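# Remove spring clip from cat litter pouch, set down

## Task

Unclip the spring clip from the cat litter pouch and set it on the table with at least a finger's width of clearance from the pouch. The pouch must stay where it was, upright, facing its original direction and not dented, and all of this must hold without the robot supporting anything. Release the clip, move the grippers away, then end the scene yourself with finished_scene.

## Robot and tools

Robot: two arms, left_arm and right_arm. These are names only and do not refer to sides of any image. Each arm has six joints and a two-finger gripper.

Frame: every reported position uses one shared scene frame, in metres. The origin is at table-top height, midway between the arms and roughly 5 to 10 cm in from the near table edge. +x points out over the table, +z points up, and left_arm sits toward +y. The fingers point along the gripper's +z axis and close along its y axis. end_effector_position is the point between the finger pads, just under 1 cm behind the tips. Reported hand positions can be off, more so when the arm is stretched far.

Joint order, used in every row and every per-joint list: wrist pitch, wrist roll, shoulder, wrist yaw, elbow, waist. Stated ranges in radians: waist -2.618 to 3.054, shoulder 0.000 to 3.142, elbow 0.000 to 3.142, wrist pitch -1.571 to 1.571, wrist yaw -1.571 to 1.571, wrist roll -2.094 to 2.094. The true ends may differ from these by up to 0.036 rad.

The row: one flat list of 14 numbers covering both arms, each in [-1, 1]. It is always 14 numbers, even when only one arm should move. The first seven are left_arm: six joint offsets in the order above, then the opening. The last seven are the same for right_arm. Joint entries are scaled offsets, not poses. 1.0 equals 1.202 rad for the waist, 1.258 for the shoulder, 1.238 for the elbow, 2.073 for wrist pitch, and 2.022 for wrist yaw and wrist roll. The opening is absolute: +1 is fully open (0.087 m between pads) and -1 is shut.

execute_actions(actions): a list of up to 15 actions. Each action is a table of up to 15 rows, and each row lasts one control step of 1/30 s. If a table has fewer than 15 rows, its final row repeats until all 15 steps are used. Within an action, every row's joint offsets are measured from the angles the arm had when that action began, not from the row before. For the first action of a call, the base is the last angles reported in this scene. If an action would push a joint more than 0.036 rad past its range, that action is rejected for both arms. If the first action fails this check, or any action is malformed, the whole call does nothing. A joint that hits its true end stops there, and the result reports "joint sent to its limit". An empty list just returns the current state and images.

move(target, speed, blocking): target is one 14-number row as above. Its offsets are counted from the "Joint positions" in the most recent result that showed them. All joints travel proportionally, so the gripper follows a curve. A move lasts between 0.5 and 10 s and does not slow down for obstacles or for the other arm. speed is the top rate, in rad/s, of the joint with the farthest to go: 0.01 to 2, default 0.5. Finger values are applied at the start. With blocking=false the call returns after 0.5 s while the arm keeps moving. Until a result shows the move has ended, any new move or execute_actions is refused, so use wait or stop first. The extra "move:" line gives how the move ended (done, off_target, moving, held, fault), limits=held or limits=none, and each arm's joint farthest from its target. Faster moves and targets set deeper past a contact both press harder.

wait(seconds): 0 to 10 s. Both arms keep their last command, and any running move continues. stop(): brakes a running move, which needs some stopping distance. The fingers are not braked.

zoom_image(camera, region): gives an enlarged view of part of a camera's latest image. region is [x0, y0, x1, y1] in pixels, origin at top-left, at most 504x504. Cameras, all 504x504: cam_head_left, cam_head_right, cam_high, cam_left_wrist, cam_right_wrist. Calibration (K, distortion, T_world_to_cam) is provided and may be off by a few degrees and millimetres.

finished_scene(scene): ends the current scene, given by its number, and reports whether the task succeeded. It cannot be undone. Let go and withdraw both arms before calling it.

Results: a state line gives each gripper's position and quaternion (wxyz). "Joint positions" and "Joint velocities" list each arm's joints (rad, rad/s) followed by the finger gap (m). "Joint targets" shows the angles currently being commanded. grip_measured is the opening on the same scale as the commanded opening. Joint torques are raw drive output, which is offset and noisy. Step readings are included with execute_actions results, and HELD marks steps that were restrained. "joint command not followed" means the clearance check changed some joint targets. FAULT and MOTOR HOT lines warn of stops.

Motion limits: each step, a joint's target can lead its measured angle by only 0.202 rad (waist), 0.258 (shoulder), 0.238 (elbow), 0.573 (wrist pitch) or 0.522 (wrist yaw and roll). Targets that would shift the gripper more than 70 mm in one step are scaled back. Large moves therefore take several actions, and an unfinished move should be re-commanded. Friction can leave a joint up to about 0.031 rad short, so very small commands may do nothing.

Gripping: to hold something, command an opening about 0.02 below grip_measured; a smaller margin grips more gently. Each finger pad pushes with up to about 20 N, and snapping shut fast can squeeze harder. Readings can be off by about 1 mm. To avoid denting the pouch, grip gently and don't press on it.

Avoid: knocking rigid items off the table, which fails the task. Also avoid drops, slips, slams, and hard hits or pushes. Don't let the arms collide or push against each other. Watch the bar under the bases and the plate behind it, which stand up to about 3 cm above the table and give no warning on contact. Holding a load heats the motors. A warning comes at 75 °C, the arm pauses for 10 s at 90 °C, and at 100 °C the arm goes limp and falls.

Each tool is called after "Call:" by a JSON object that holds its "method" and its "body".

## Session

Call:
{"method": "execute_actions", "body": {"actions": []}}

Scene clock: 0.00 s.
left_arm: end_effector_position=(+0.3469, +0.1495, +0.1968) grip_measured=+1.000 end_effector_quat_wxyz=(+0.205, +0.188, +0.793, -0.542) | right_arm: end_effector_position=(+0.4609, -0.2555, +0.3843) grip_measured=+0.981 end_effector_quat_wxyz=(+0.466, -0.426, +0.530, -0.566)
Joint names: [wrist pitch, wrist roll, shoulder, wrist yaw, elbow, waist]
Joint positions: left_arm=[-1.204  0.458  1.834  1.249  1.632  0.133  0.087] | right_arm=[ 0.324 -1.588  1.466  0.669  1.249  0.423  0.087]
Joint velocities: left_arm=[ 0.007 -0.037  0.007  0.007 -0.007  0.012  0.   ] | right_arm=[ 0.022 -0.081 -0.002 -0.037 -0.012 -0.002  0.001]
Joint torques (N m, as the arm reports them, + toward a larger angle): no reading
Motor temperatures (°C, as the motors report them): left_arm=[31 31 29 33 32 30] | right_arm=[32 32 31 30 30 32]
Joint targets: left_arm=[-1.204 0.458 1.834 1.249 1.632 0.133] | right_arm=[0.324 -1.588 1.466 0.669 1.249 0.423]

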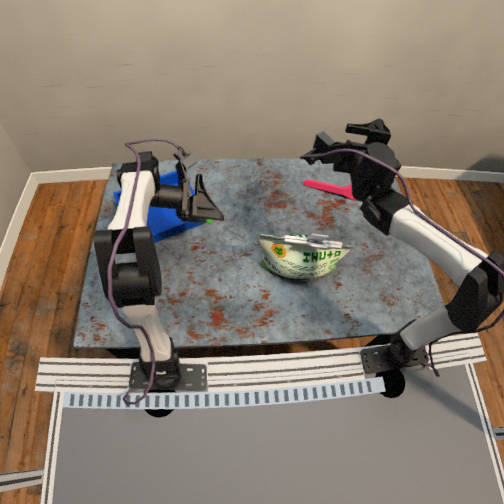

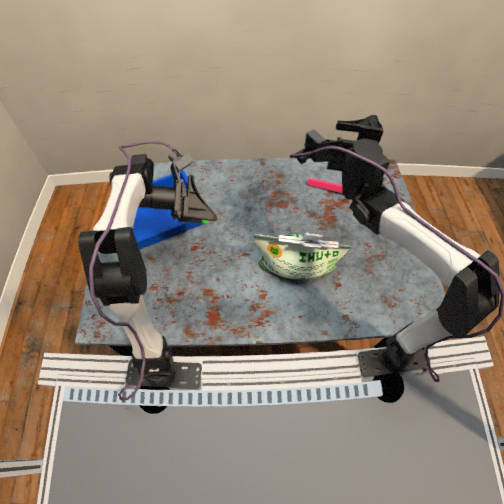

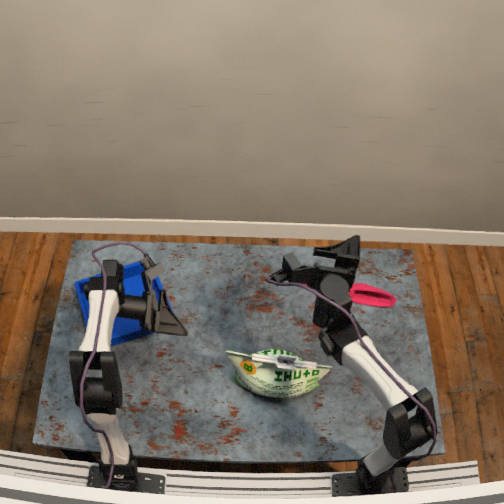

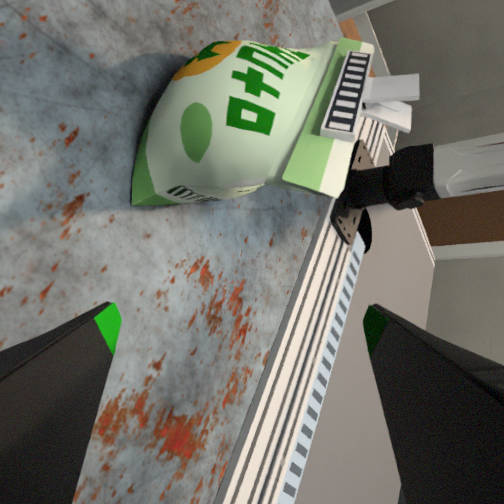

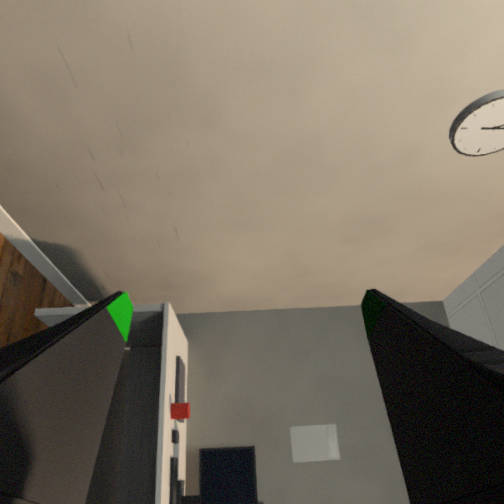

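Call:
{"method": "zoom_image", "body": {"camera": "cam_head_left", "region": [250, 215, 360, 295]}}

Call:
{"method": "zoom_image", "body": {"camera": "cam_high", "region": [220, 335, 340, 410]}}

Call:
{"method": "zoom_image", "body": {"camera": "cam_left_wrist", "region": [260, 20, 440, 200]}}

Call:
{"method": "zoom_image", "body": {"camera": "cam_head_right", "region": [250, 215, 360, 295]}}

Region (250, 215, 360, 295) of cam_head_left's 504x504 image, scaled by 4.582, with more detail than that image has; it fills the top 367 rows of this view, and the rest is white.

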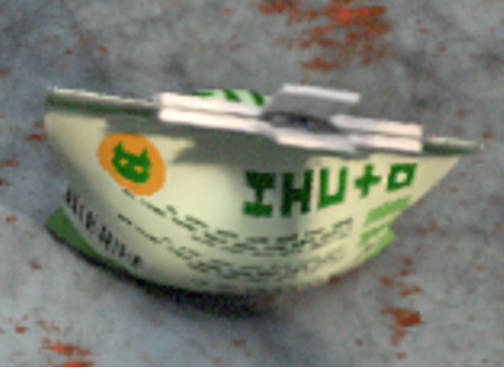

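Region (220, 335, 340, 410) of cam_high's 504x504 image, scaled by 4.200, with more detail than that image has; it fills the top 315 rows of this view, and the rest is white.

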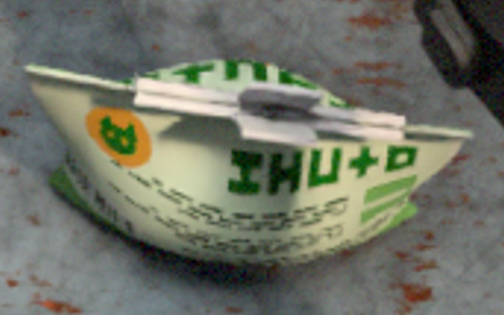

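Region (260, 20, 440, 200) of cam_left_wrist's 504x504 image, scaled by 2.800, with more detail than that image has.

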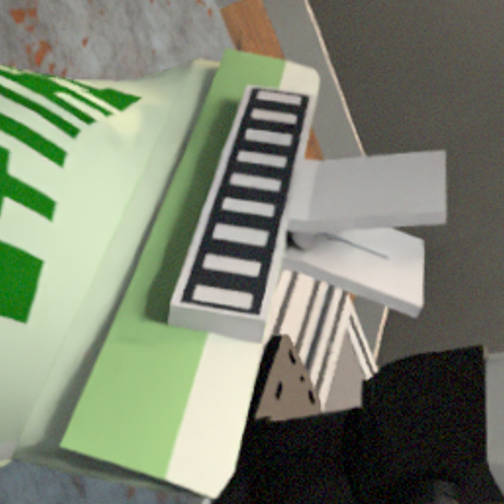

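Region (250, 215, 360, 295) of cam_head_right's 504x504 image, scaled by 4.582, with more detail than that image has; it fills the top 367 rows of this view, and the rest is white.

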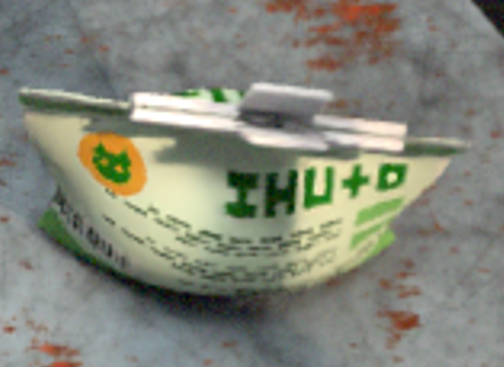

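Call:
{"method": "move", "body": {"target": [0.34,-0.226,-0.663,-0.618,-0.51,0.2,1,-0.78,0.785,-0.21,-0.331,0,0,1], "speed": 1.2}}

Scene clock: 20.87 s.
left_arm: end_effector_position=(+0.3151, +0.3811, +0.2188) grip_measured=+1.000 end_effector_quat_wxyz=(+0.490, -0.124, +0.859, +0.087) | right_arm: end_effector_position=(+0.1990, -0.2362, +0.1630) grip_measured=+0.981 end_effector_quat_wxyz=(+0.139, -0.231, +0.963, +0.016)
Joint names: [wrist pitch, wrist roll, shoulder, wrist yaw, elbow, waist]
Joint positions: left_arm=[-0.509  0.011  1.013  0.01   1.025  0.365  0.087] | right_arm=[-1.284 -0.006  1.225  0.009  1.249  0.423  0.087]
Joint velocities: left_arm=[-0.037 -0.051  0.002 -0.037 -0.002  0.002  0.   ] | right_arm=[ 0.022 -0.051 -0.012 -0.007 -0.002 -0.007  0.   ]
Joint torques (N m, as the arm reports them, + toward a larger angle): left_arm=[ 1.96 -0.09 -3.01 -0.03  6.13  0.98] | right_arm=[ 0.91  0.01 -5.2  -0.14  7.52 -0.46]
Motor temperatures (°C, as the motors report them): left_arm=[33 31 36 33 35 30] | right_arm=[35 32 33 30 33 32]
Joint targets: left_arm=[-0.499 0.002 1.000 -0.000 1.001 0.373] | right_arm=[-1.292 -0.001 1.202 -0.001 1.249 0.423]
move: off_target (left_arm, right_arm); limits=none; left_arm: farthest joint: the elbow, 0.025 radians from its target (0.632 radians at the start); right_arm: farthest joint: the shoulder, 0.023 radians from its target (0.264 radians at the start)
camera_calibration (this result's frames):
cam_left_wrist: T_world_to_cam=[[0.287184, -0.957741, -0.0160524, 0.276451], [-0.942028, -0.279357, -0.185858, 0.469322], [0.173519, 0.0684971, -0.982446, 0.277715], [0, 0, 0, 1]] pos_world=[0.314533, 0.376854, 0.364505]
cam_right_wrist: T_world_to_cam=[[0.449463, -0.893206, 0.0128984, -0.301011], [-0.73557, -0.36187, 0.572702, -0.0111586], [-0.506873, -0.266896, -0.819663, 0.312829], [0, 0, 0, 1]] pos_world=[0.28565, -0.18941, 0.266688]

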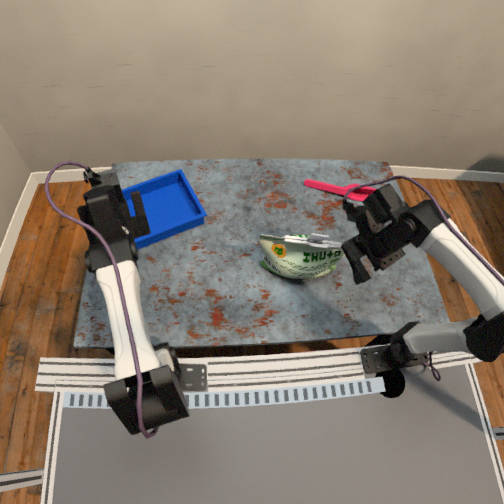

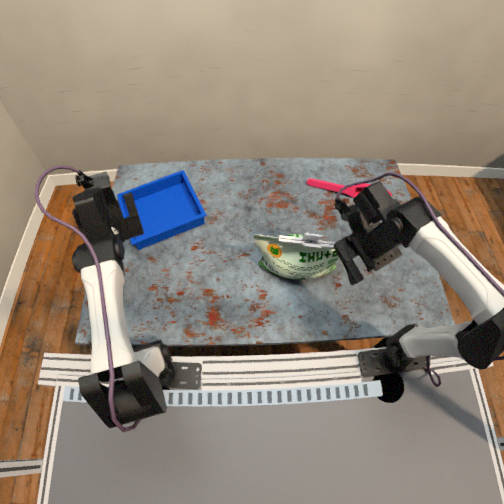

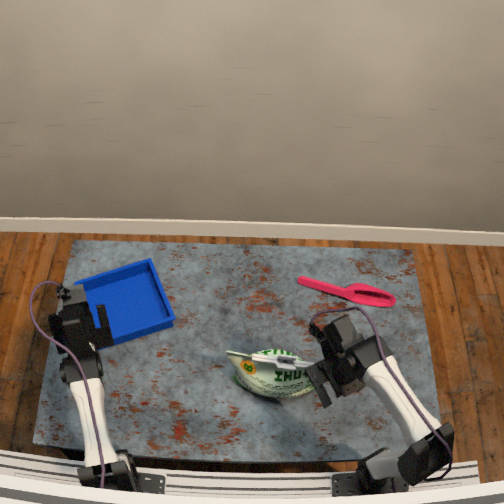

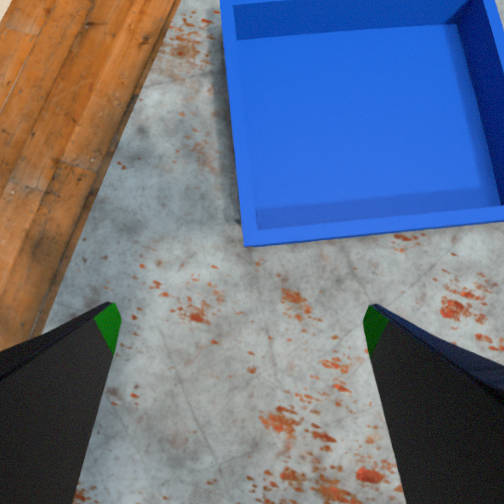

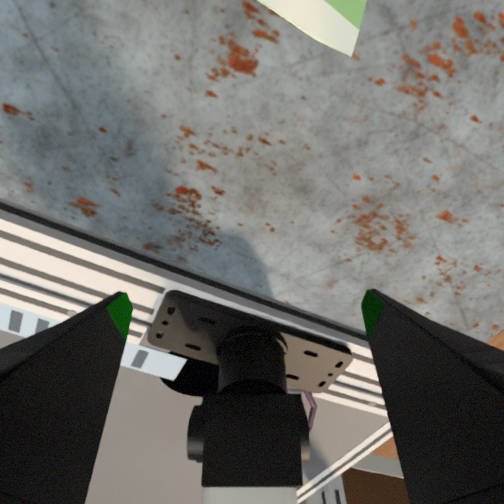

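Call:
{"method": "move", "body": {"target": [0,0,0,0,0,0,1,-0.05,0,0,0,0.2,-0.3,1], "speed": 0.8}}

Call:
{"method": "move", "body": {"target": [0,0,0,0,0,0,1,-0.075,-0.44,0.4,-0.18,0.5,0.05,1], "speed": 1}}

Scene clock: 44.27 s.
left_arm: end_effector_position=(+0.3151, +0.3812, +0.2189) grip_measured=+1.000 end_effector_quat_wxyz=(+0.490, -0.124, +0.859, +0.088) | right_arm: end_effector_position=(+0.2315, -0.3032, +0.2258) grip_measured=+0.981 end_effector_quat_wxyz=(+0.210, -0.060, +0.976, -0.009)
Joint names: [wrist pitch, wrist roll, shoulder, wrist yaw, elbow, waist]
Joint positions: left_arm=[-0.509  0.011  1.013  0.01   1.025  0.365  0.087] | right_arm=[-1.382 -0.006  1.225  0.007  1.479  0.072  0.087]
Joint velocities: left_arm=[ 0.007 -0.007 -0.012 -0.007 -0.012 -0.012  0.   ] | right_arm=[ 0.051  0.007 -0.002 -0.066  0.007 -0.022  0.001]
Joint torques (N m, as the arm reports them, + toward a larger angle): left_arm=[ 1.88 -0.01 -2.08  0.1   8.2   0.31] | right_arm=[ 1.18 -0.07 -3.02  0.    9.02 -1.08]
Motor temperatures (°C, as the motors report them): left_arm=[39 31 34 33 36 30] | right_arm=[34 32 34 30 34 32]
Joint targets: left_arm=[-0.509 0.011 1.013 0.010 1.025 0.365] | right_arm=[-1.387 -0.006 1.225 0.009 1.497 0.063]
move: done; limits=none; left_arm: farthest joint: the waist, 0.000 radians from its target (0.000 radians at the start); right_arm: farthest joint: the elbow, 0.017 radians from its target (0.248 radians at the start)
camera_calibration (this result's frames):
cam_left_wrist: T_world_to_cam=[[0.287495, -0.957644, -0.0162553, 0.276429], [-0.941881, -0.279602, -0.186234, 0.469524], [0.173801, 0.068852, -0.982371, 0.277536], [0, 0, 0, 1]] pos_world=[0.314528, 0.376891, 0.364579]
cam_right_wrist: T_world_to_cam=[[0.116665, -0.992958, 0.02061, -0.331169], [-0.88771, -0.094948, 0.450507, 0.096278], [-0.445377, -0.0708539, -0.892535, 0.424496], [0, 0, 0, 1]] pos_world=[0.313164, -0.289618, 0.342329]

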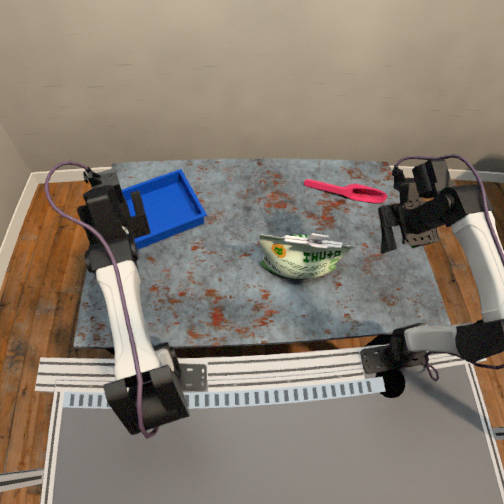

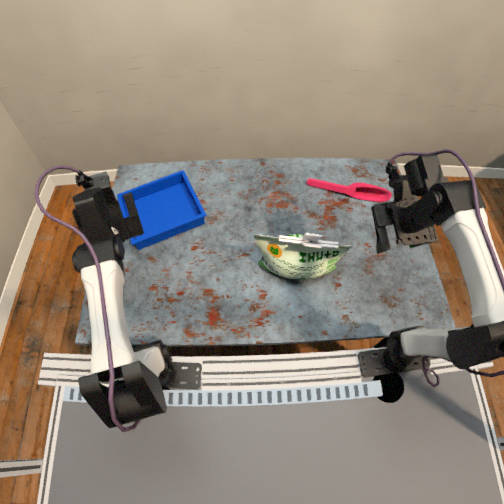

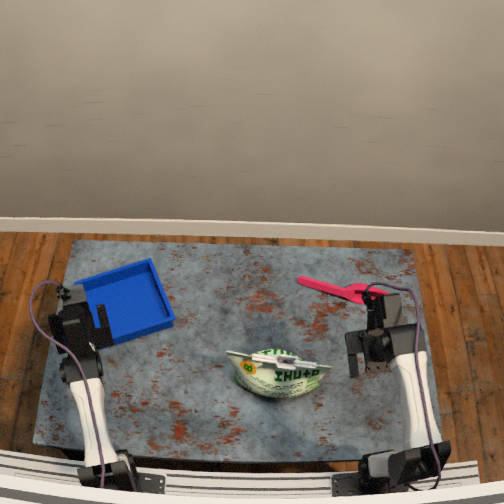

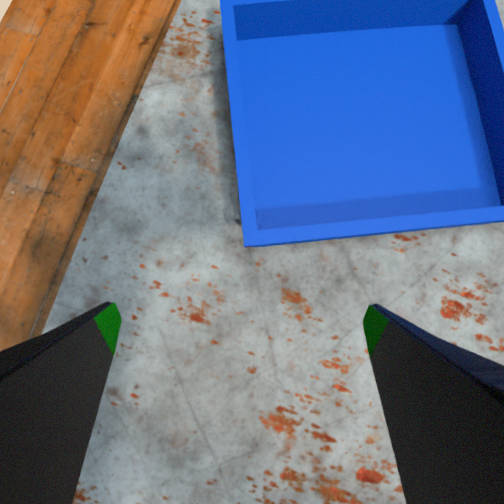

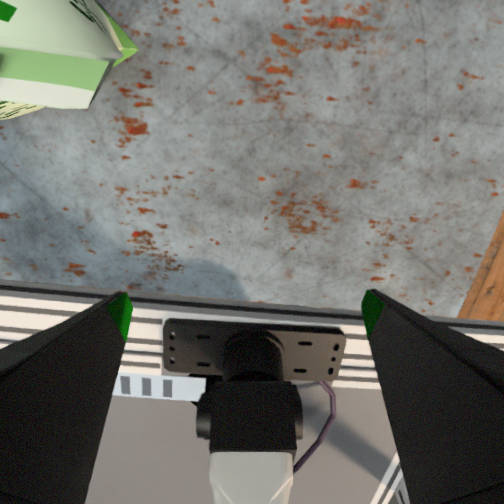

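Scene clock: 46.10 s.
left_arm: end_effector_position=(+0.3151, +0.3812, +0.2189) grip_measured=+1.000 end_effector_quat_wxyz=(+0.490, -0.124, +0.859, +0.088) | right_arm: end_effector_position=(+0.3430, -0.2406, +0.2589) grip_measured=+0.981 end_effector_quat_wxyz=(+0.225, -0.520, +0.821, +0.077)
Joint names: [wrist pitch, wrist roll, shoulder, wrist yaw, elbow, waist]
Joint positions: left_arm=[-0.509  0.011  1.013  0.01   1.025  0.365  0.087] | right_arm=[-1.529 -0.89   1.721 -0.342  2.079  0.127  0.087]
Joint velocities: left_arm=[-0.007  0.051 -0.022 -0.007  0.007  0.007  0.   ] | right_arm=[ 0.022 -0.022 -0.002 -0.037 -0.002 -0.002  0.   ]
Joint torques (N m, as the arm reports them, + toward a larger angle): left_arm=[ 1.88  0.   -2.08  0.1   8.21  0.3 ] | right_arm=[ 1.03 -0.13 -6.47 -0.46  8.69 -0.05]
Motor temperatures (°C, as the motors report them): left_arm=[40 31 34 33 36 30] | right_arm=[34 32 34 30 34 32]
Joint targets: left_arm=[-0.509 0.011 1.013 0.010 1.025 0.365] | right_arm=[-1.537 -0.896 1.728 -0.357 2.098 0.132]
move: done; limits=none; left_arm: farthest joint: the waist, 0.000 radians from its target (0.000 radians at the start); right_arm: farthest joint: the elbow, 0.019 radians from its target (0.619 radians at the start)
camera_calibration (this result's frames):
cam_left_wrist: T_world_to_cam=[[0.287495, -0.957644, -0.0162553, 0.276429], [-0.941881, -0.279602, -0.186234, 0.469524], [0.173801, 0.068852, -0.982371, 0.277536], [0, 0, 0, 1]] pos_world=[0.314528, 0.376891, 0.364579]
cam_right_wrist: T_world_to_cam=[[0.890761, -0.446219, 0.0862133, -0.43369], [-0.440382, -0.800603, 0.406323, -0.125477], [-0.112286, -0.399903, -0.909653, 0.319244], [0, 0, 0, 1]] pos_world=[0.366903, -0.166311, 0.378775]

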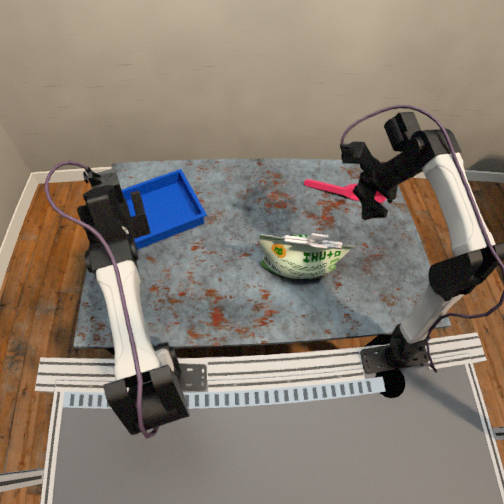

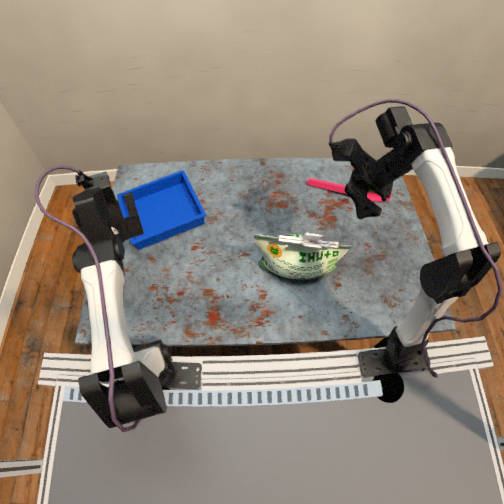

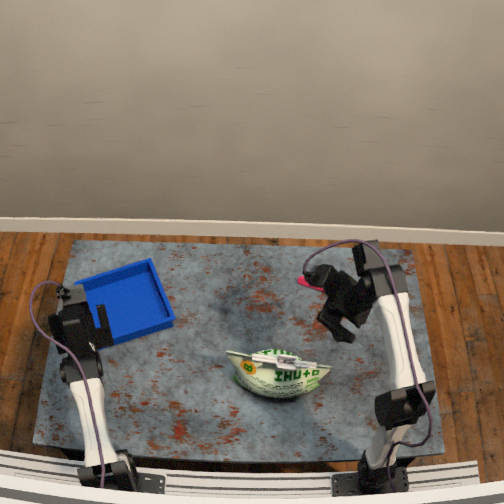

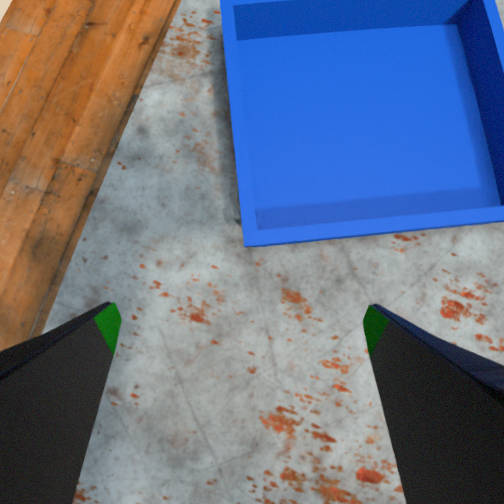

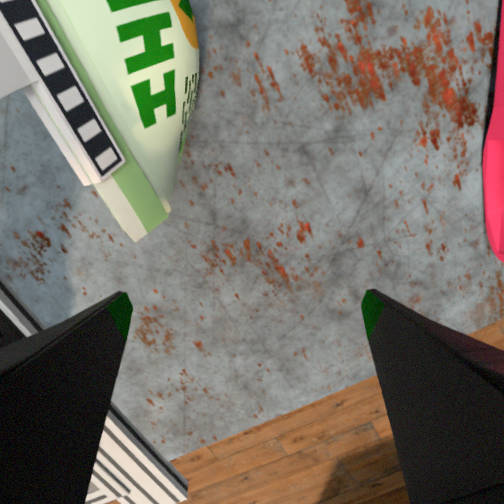

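Call:
{"method": "move", "body": {"target": [0,0,0,0,0,0,1,-0.015,0.08,-0.06,0,0,0.45,1], "speed": 0.7}}

Scene clock: 50.87 s.
left_arm: end_effector_position=(+0.3151, +0.3812, +0.2189) grip_measured=+1.000 end_effector_quat_wxyz=(+0.490, -0.124, +0.859, +0.088) | right_arm: end_effector_position=(+0.2357, -0.0907, +0.2690) grip_measured=+0.981 end_effector_quat_wxyz=(+0.193, -0.664, +0.705, +0.157)
Joint names: [wrist pitch, wrist roll, shoulder, wrist yaw, elbow, waist]
Joint positions: left_arm=[-0.509  0.011  1.013  0.01   1.025  0.365  0.087] | right_arm=[-1.551 -0.734  1.671 -0.342  2.079  0.667  0.087]
Joint velocities: left_arm=[ 0.007 -0.022  0.002 -0.066  0.002  0.002  0.   ] | right_arm=[-0.022 -0.007 -0.007  0.007 -0.012 -0.002  0.   ]
Joint torques (N m, as the arm reports them, + toward a larger angle): left_arm=[ 1.88  0.   -2.08  0.1   8.22  0.31] | right_arm=[ 1.05 -0.03 -8.49 -0.29  6.47 -0.35]
Motor temperatures (°C, as the motors report them): left_arm=[40 31 34 33 37 30] | right_arm=[34 32 34 30 34 32]
Joint targets: left_arm=[-0.509 0.011 1.013 0.010 1.025 0.365] | right_arm=[-1.560 -0.728 1.646 -0.342 2.079 0.668]
move: off_target (right_arm); limits=none; left_arm: farthest joint: the waist, 0.000 radians from its target (0.000 radians at the start); right_arm: farthest joint: the shoulder, 0.026 radians from its target (0.076 radians at the start)
camera_calibration (this result's frames):
cam_left_wrist: T_world_to_cam=[[0.287495, -0.957644, -0.0162553, 0.276429], [-0.941881, -0.279602, -0.186234, 0.469524], [0.173801, 0.068852, -0.982371, 0.277536], [0, 0, 0, 1]] pos_world=[0.314528, 0.376891, 0.364579]
cam_right_wrist: T_world_to_cam=[[0.997838, -0.0641547, 0.0142791, -0.243334], [-0.0647815, -0.923356, 0.378442, -0.149028], [-0.0110941, -0.378548, -0.925515, 0.358567], [0, 0, 0, 1]] pos_world=[0.237131, -0.0174823, 0.391732]

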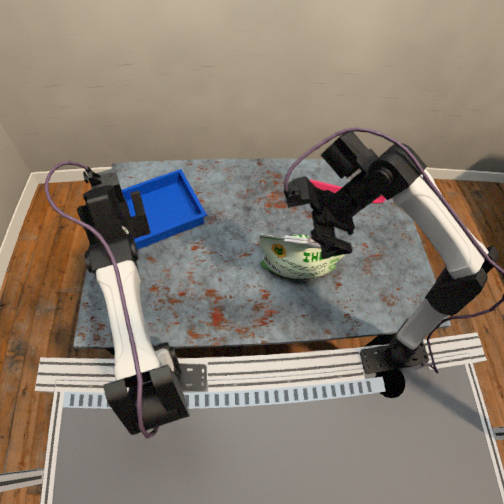

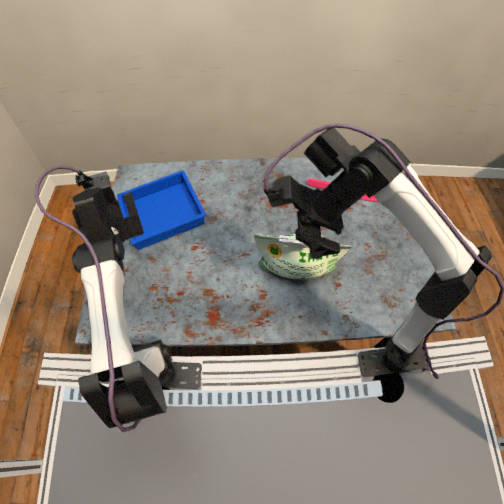

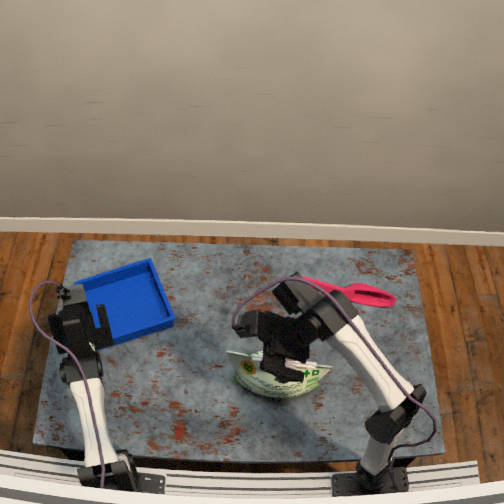

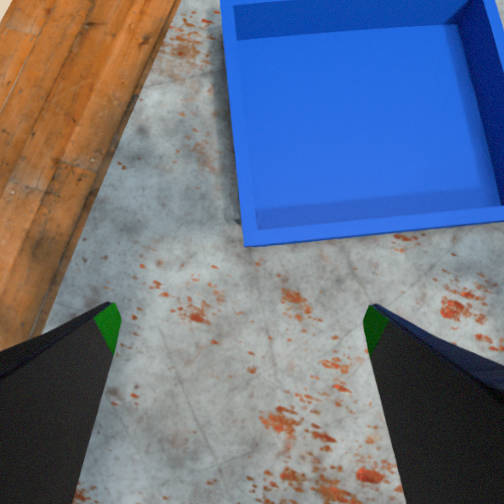

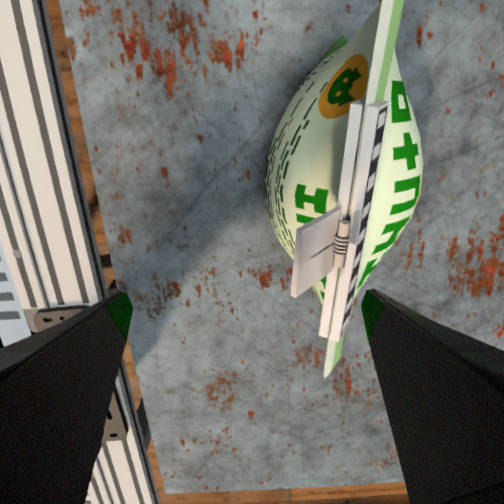

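Call:
{"method": "move", "body": {"target": [0,0,0,0,0,0,1,0,-0.03,0.095,0,0.11,-0.118,1]}}

Scene clock: 55.60 s.
left_arm: end_effector_position=(+0.3151, +0.3812, +0.2189) grip_measured=+1.000 end_effector_quat_wxyz=(+0.490, -0.124, +0.859, +0.088) | right_arm: end_effector_position=(+0.2926, -0.1079, +0.2641) grip_measured=+0.981 end_effector_quat_wxyz=(+0.208, -0.636, +0.731, +0.135)
Joint names: [wrist pitch, wrist roll, shoulder, wrist yaw, elbow, waist]
Joint positions: left_arm=[-0.509  0.011  1.013  0.01   1.025  0.365  0.087] | right_arm=[-1.553 -0.789  1.786 -0.342  2.195  0.531  0.087]
Joint velocities: left_arm=[-0.007  0.007 -0.002 -0.007  0.017 -0.017  0.   ] | right_arm=[-0.066  0.051 -0.012  0.037 -0.002  0.007  0.   ]
Joint torques (N m, as the arm reports them, + toward a larger angle): left_arm=[ 1.88 -0.01 -2.07  0.09  8.2   0.31] | right_arm=[ 1.17 -0.12 -7.06 -0.27  8.5  -0.83]
Motor temperatures (°C, as the motors report them): left_arm=[41 31 33 33 37 30] | right_arm=[34 32 35 30 34 32]
Joint targets: left_arm=[-0.509 0.011 1.013 0.010 1.025 0.365] | right_arm=[-1.551 -0.794 1.791 -0.342 2.215 0.525]
move: done; limits=none; left_arm: farthest joint: the waist, 0.000 radians from its target (0.000 radians at the start); right_arm: farthest joint: the elbow, 0.020 radians from its target (0.137 radians at the start)
camera_calibration (this result's frames):
cam_left_wrist: T_world_to_cam=[[0.287495, -0.957644, -0.0162553, 0.276429], [-0.941881, -0.279602, -0.186234, 0.469524], [0.173801, 0.068852, -0.982371, 0.277536], [0, 0, 0, 1]] pos_world=[0.314528, 0.376891, 0.364579]
cam_right_wrist: T_world_to_cam=[[0.987471, -0.151239, 0.0450353, -0.315559], [-0.156897, -0.910459, 0.382684, -0.132133], [-0.016874, -0.384956, -0.922781, 0.348474], [0, 0, 0, 1]] pos_world=[0.296755, -0.0338795, 0.386341]

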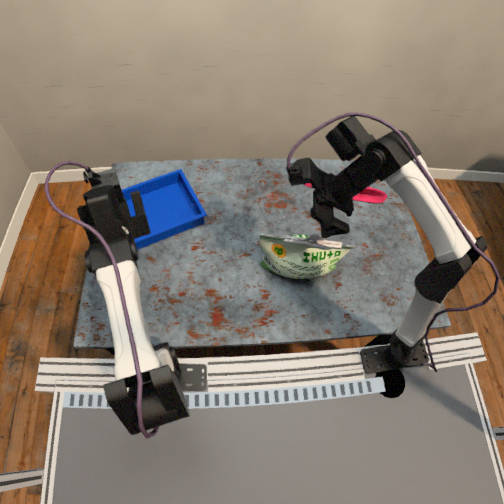

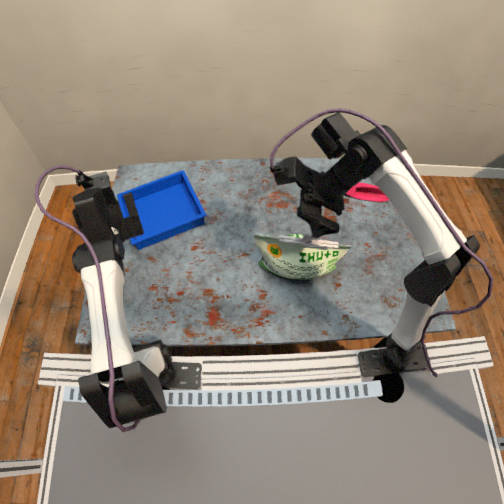

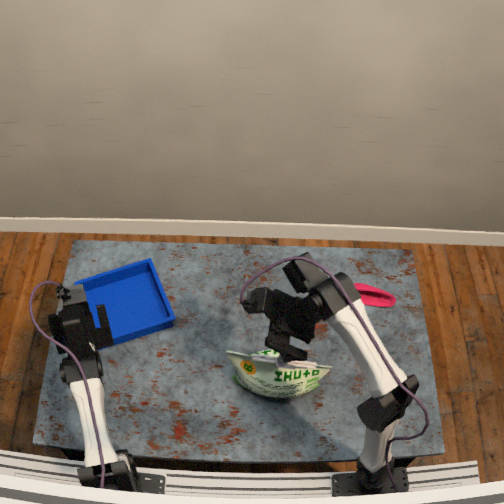

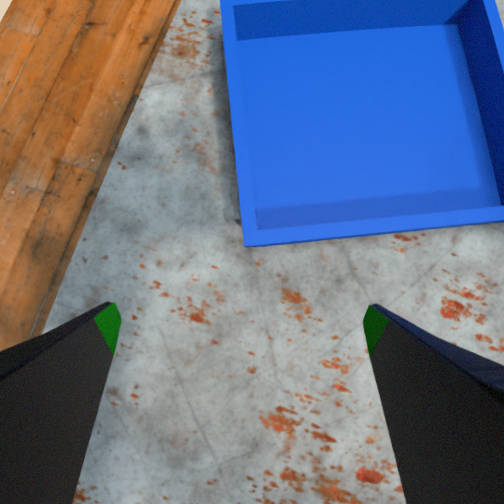

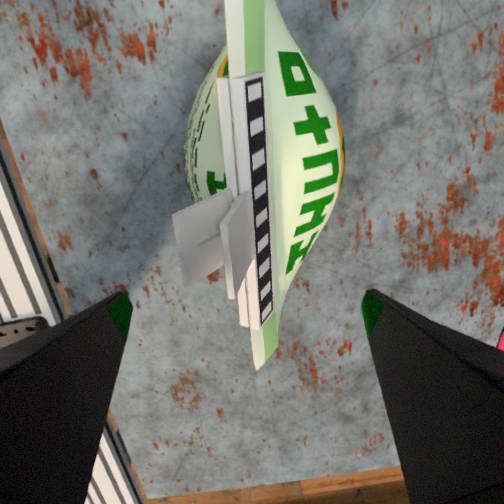

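Call:
{"method": "move", "body": {"target": [0,0,0,0,0,0,1,0.225,0,-0.29,0.06,-0.49,0.075,1]}}

Scene clock: 62.67 s.
left_arm: end_effector_position=(+0.3151, +0.3812, +0.2189) grip_measured=+1.000 end_effector_quat_wxyz=(+0.490, -0.124, +0.859, +0.088) | right_arm: end_effector_position=(+0.2763, -0.1089, +0.2300) grip_measured=+0.981 end_effector_quat_wxyz=(+0.292, -0.656, +0.692, +0.082)
Joint names: [wrist pitch, wrist roll, shoulder, wrist yaw, elbow, waist]
Joint positions: left_arm=[-0.509  0.011  1.013  0.01   1.025  0.365  0.087] | right_arm=[-1.104 -0.789  1.448 -0.229  1.601  0.614  0.087]
Joint velocities: left_arm=[-0.022 -0.007  0.027  0.022 -0.022 -0.022  0.   ] | right_arm=[ 0.081  0.022 -0.007  0.007 -0.002  0.002  0.   ]
Joint torques (N m, as the arm reports them, + toward a larger angle): left_arm=[ 1.88 -0.01 -2.08  0.1   8.21  0.31] | right_arm=[ 1.61 -0.04 -7.5  -0.07  6.51  0.08]
Motor temperatures (°C, as the motors report them): left_arm=[41 31 33 33 38 30] | right_arm=[34 32 35 30 35 32]
Joint targets: left_arm=[-0.509 0.011 1.013 0.010 1.025 0.365] | right_arm=[-1.087 -0.789 1.421 -0.220 1.588 0.621]
move: off_target (right_arm); limits=none; left_arm: farthest joint: the waist, 0.000 radians from its target (0.000 radians at the start); right_arm: farthest joint: the shoulder, 0.026 radians from its target (0.365 radians at the start)
camera_calibration (this result's frames):
cam_left_wrist: T_world_to_cam=[[0.287495, -0.957644, -0.0162553, 0.276429], [-0.941881, -0.279602, -0.186234, 0.469524], [0.173801, 0.068852, -0.982371, 0.277536], [0, 0, 0, 1]] pos_world=[0.314528, 0.376891, 0.364579]
cam_right_wrist: T_world_to_cam=[[0.960609, -0.122653, 0.249373, -0.334617], [-0.200205, -0.927774, 0.314888, -0.0968482], [0.19274, -0.352409, -0.915783, 0.26036], [0, 0, 0, 1]] pos_world=[0.251865, -0.0391418, 0.352374]

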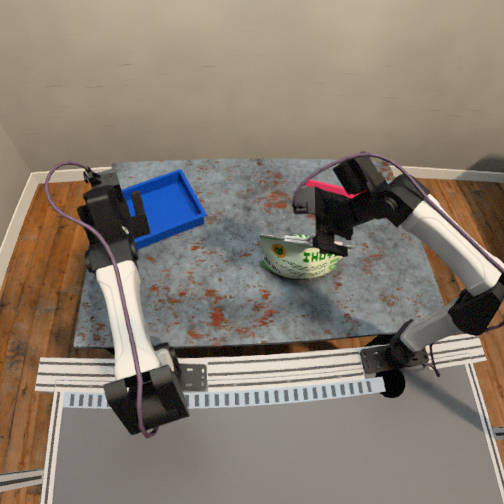

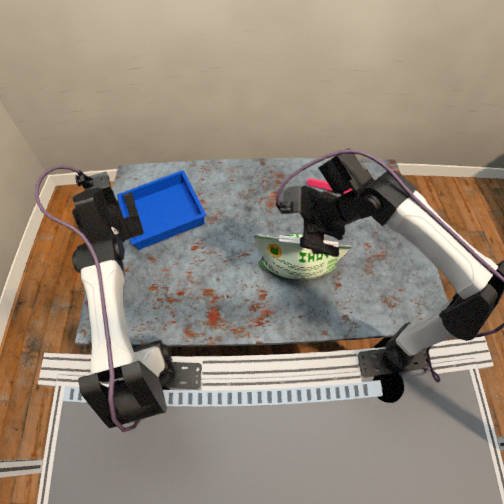

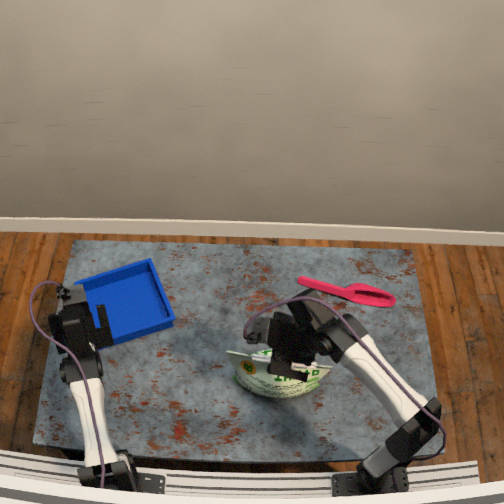

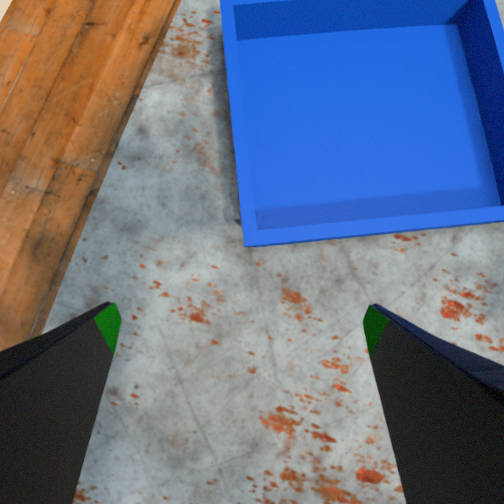

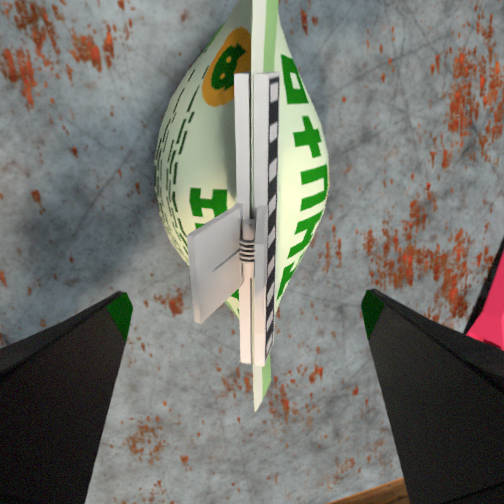

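Call:
{"method": "move", "body": {"target": [0,0,0,0,0,0,1,0.08,0,-0.066,0,-0.178,0.02,0.6], "speed": 0.3}}

Scene clock: 65.80 s.
left_arm: end_effector_position=(+0.3151, +0.3812, +0.2189) grip_measured=+1.000 end_effector_quat_wxyz=(+0.490, -0.124, +0.859, +0.088) | right_arm: end_effector_position=(+0.2692, -0.1083, +0.1902) grip_measured=+0.600 end_effector_quat_wxyz=(-0.288, +0.661, -0.687, -0.085)
Joint names: [wrist pitch, wrist roll, shoulder, wrist yaw, elbow, waist]
Joint positions: left_arm=[-0.509  0.011  1.013  0.01   1.025  0.365  0.087] | right_arm=[-0.955 -0.789  1.392 -0.229  1.391  0.63   0.07 ]
Joint velocities: left_arm=[ 0.022 -0.037 -0.007 -0.007  0.007 -0.017  0.   ] | right_arm=[ 0.022 -0.081 -0.007 -0.125 -0.002  0.007  0.001]
Joint torques (N m, as the arm reports them, + toward a larger angle): left_arm=[ 1.88 -0.01 -2.09  0.1   8.21  0.32] | right_arm=[ 1.58 -0.04 -7.44 -0.19  6.99  0.09]
Motor temperatures (°C, as the motors report them): left_arm=[42 31 33 33 38 30] | right_arm=[35 32 35 30 35 32]
Joint targets: left_arm=[-0.509 0.011 1.013 0.010 1.025 0.365] | right_arm=[-0.938 -0.789 1.364 -0.229 1.380 0.638]
move: off_target (right_arm); limits=none; left_arm: farthest joint: the waist, 0.000 radians from its target (0.000 radians at the start); right_arm: farthest joint: the shoulder, 0.027 radians from its target (0.083 radians at the start)
camera_calibration (this result's frames):
cam_left_wrist: T_world_to_cam=[[0.287495, -0.957644, -0.0162553, 0.276429], [-0.941881, -0.279602, -0.186234, 0.469524], [0.173801, 0.068852, -0.982371, 0.277536], [0, 0, 0, 1]] pos_world=[0.314528, 0.376891, 0.364579]
cam_right_wrist: T_world_to_cam=[[0.96366, -0.106319, 0.245061, -0.316028], [-0.183715, -0.92976, 0.319055, -0.0906019], [0.193926, -0.352482, -0.915505, 0.225093], [0, 0, 0, 1]] pos_world=[0.244247, -0.0384966, 0.312426]

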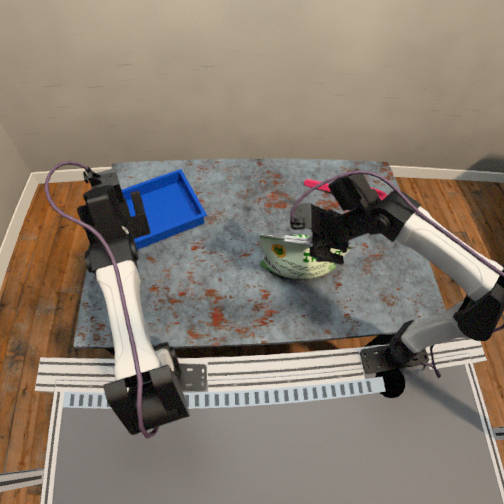

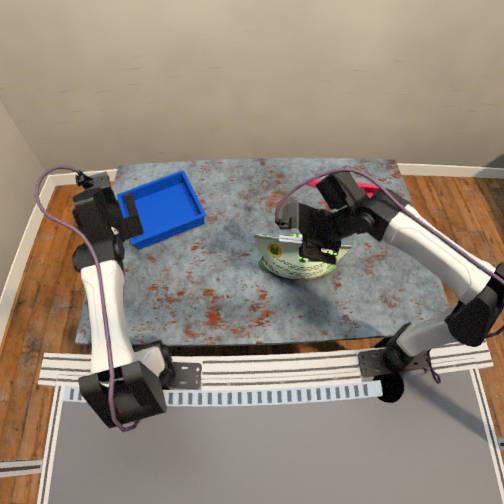

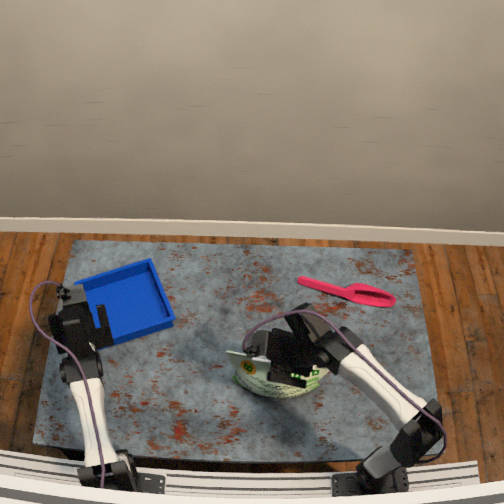

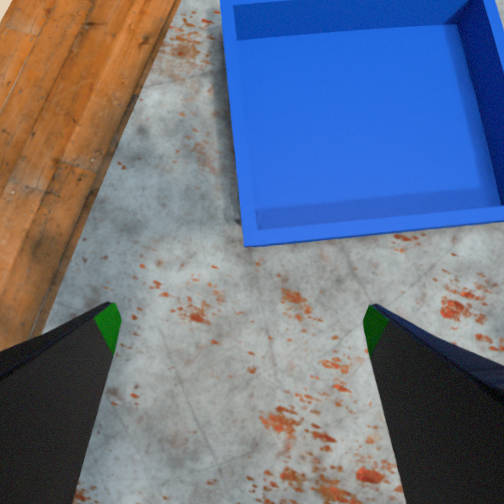

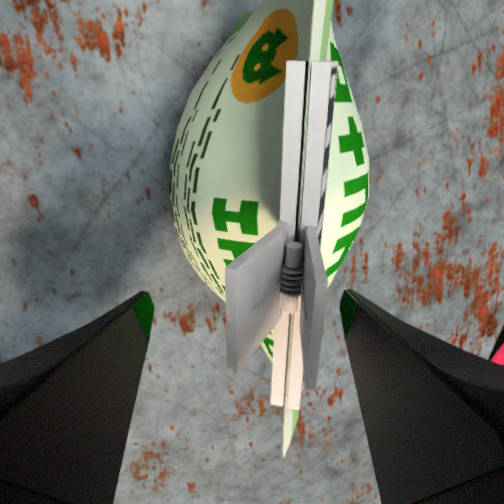

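Call:
{"method": "move", "body": {"target": [0,0,0,0,0,0,1,0.023,0.01,-0.02,0,-0.018,-0.022,0.2], "speed": 0.1}}

Scene clock: 68.67 s.
left_arm: end_effector_position=(+0.3151, +0.3812, +0.2189) grip_measured=+1.000 end_effector_quat_wxyz=(+0.490, -0.124, +0.859, +0.088) | right_arm: end_effector_position=(+0.2763, -0.1097, +0.1897) grip_measured=+0.200 end_effector_quat_wxyz=(+0.298, -0.650, +0.694, +0.083)
Joint names: [wrist pitch, wrist roll, shoulder, wrist yaw, elbow, waist]
Joint positions: left_arm=[-0.509  0.011  1.013  0.01   1.025  0.365  0.087] | right_arm=[-0.925 -0.775  1.392 -0.229  1.38   0.613  0.052]
Joint velocities: left_arm=[-0.022 -0.022 -0.002 -0.007 -0.012 -0.002  0.   ] | right_arm=[ 0.022  0.007 -0.002 -0.007  0.012  0.002 -0.001]
Joint torques (N m, as the arm reports them, + toward a larger angle): left_arm=[ 1.88 -0.01 -2.08  0.1   8.21  0.3 ] | right_arm=[ 1.63  0.03 -7.27 -0.2   6.99 -1.04]
Motor temperatures (°C, as the motors report them): left_arm=[42 31 33 33 39 30] | right_arm=[35 32 36 30 35 32]
Joint targets: left_arm=[-0.509 0.011 1.013 0.010 1.025 0.365] | right_arm=[-0.907 -0.769 1.367 -0.229 1.369 0.603]
move: off_target (right_arm); limits=none; left_arm: farthest joint: the waist, 0.000 radians from its target (0.000 radians at the start); right_arm: farthest joint: the shoulder, 0.025 radians from its target (0.025 radians at the start)
camera_calibration (this result's frames):
cam_left_wrist: T_world_to_cam=[[0.287495, -0.957644, -0.0162553, 0.276429], [-0.941881, -0.279602, -0.186234, 0.469524], [0.173801, 0.068852, -0.982371, 0.277536], [0, 0, 0, 1]] pos_world=[0.314528, 0.376891, 0.364579]
cam_right_wrist: T_world_to_cam=[[0.958, -0.137452, 0.251682, -0.325991], [-0.212795, -0.929063, 0.30259, -0.0792319], [0.192237, -0.343438, -0.919291, 0.224969], [0, 0, 0, 1]] pos_world=[0.252192, -0.0411567, 0.312832]

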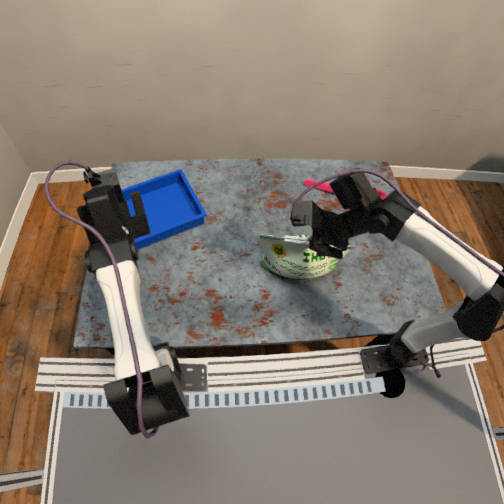

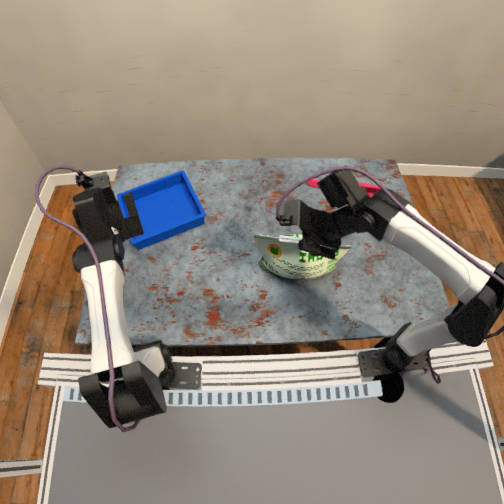

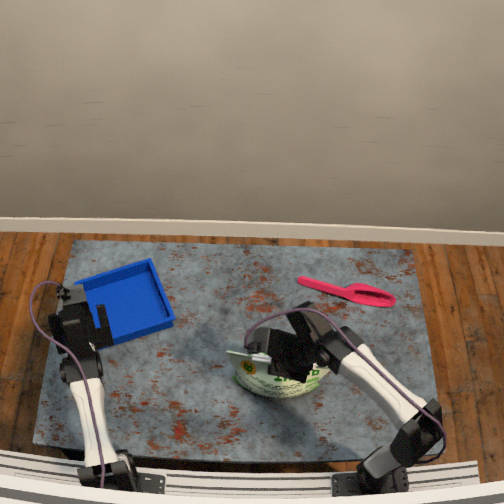

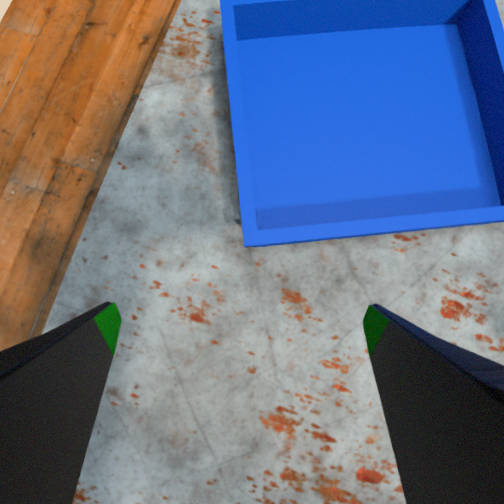

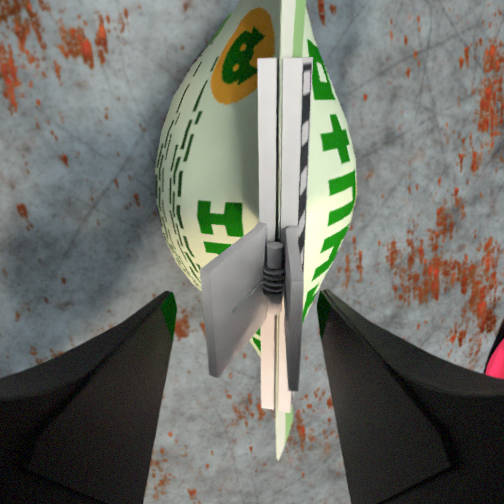

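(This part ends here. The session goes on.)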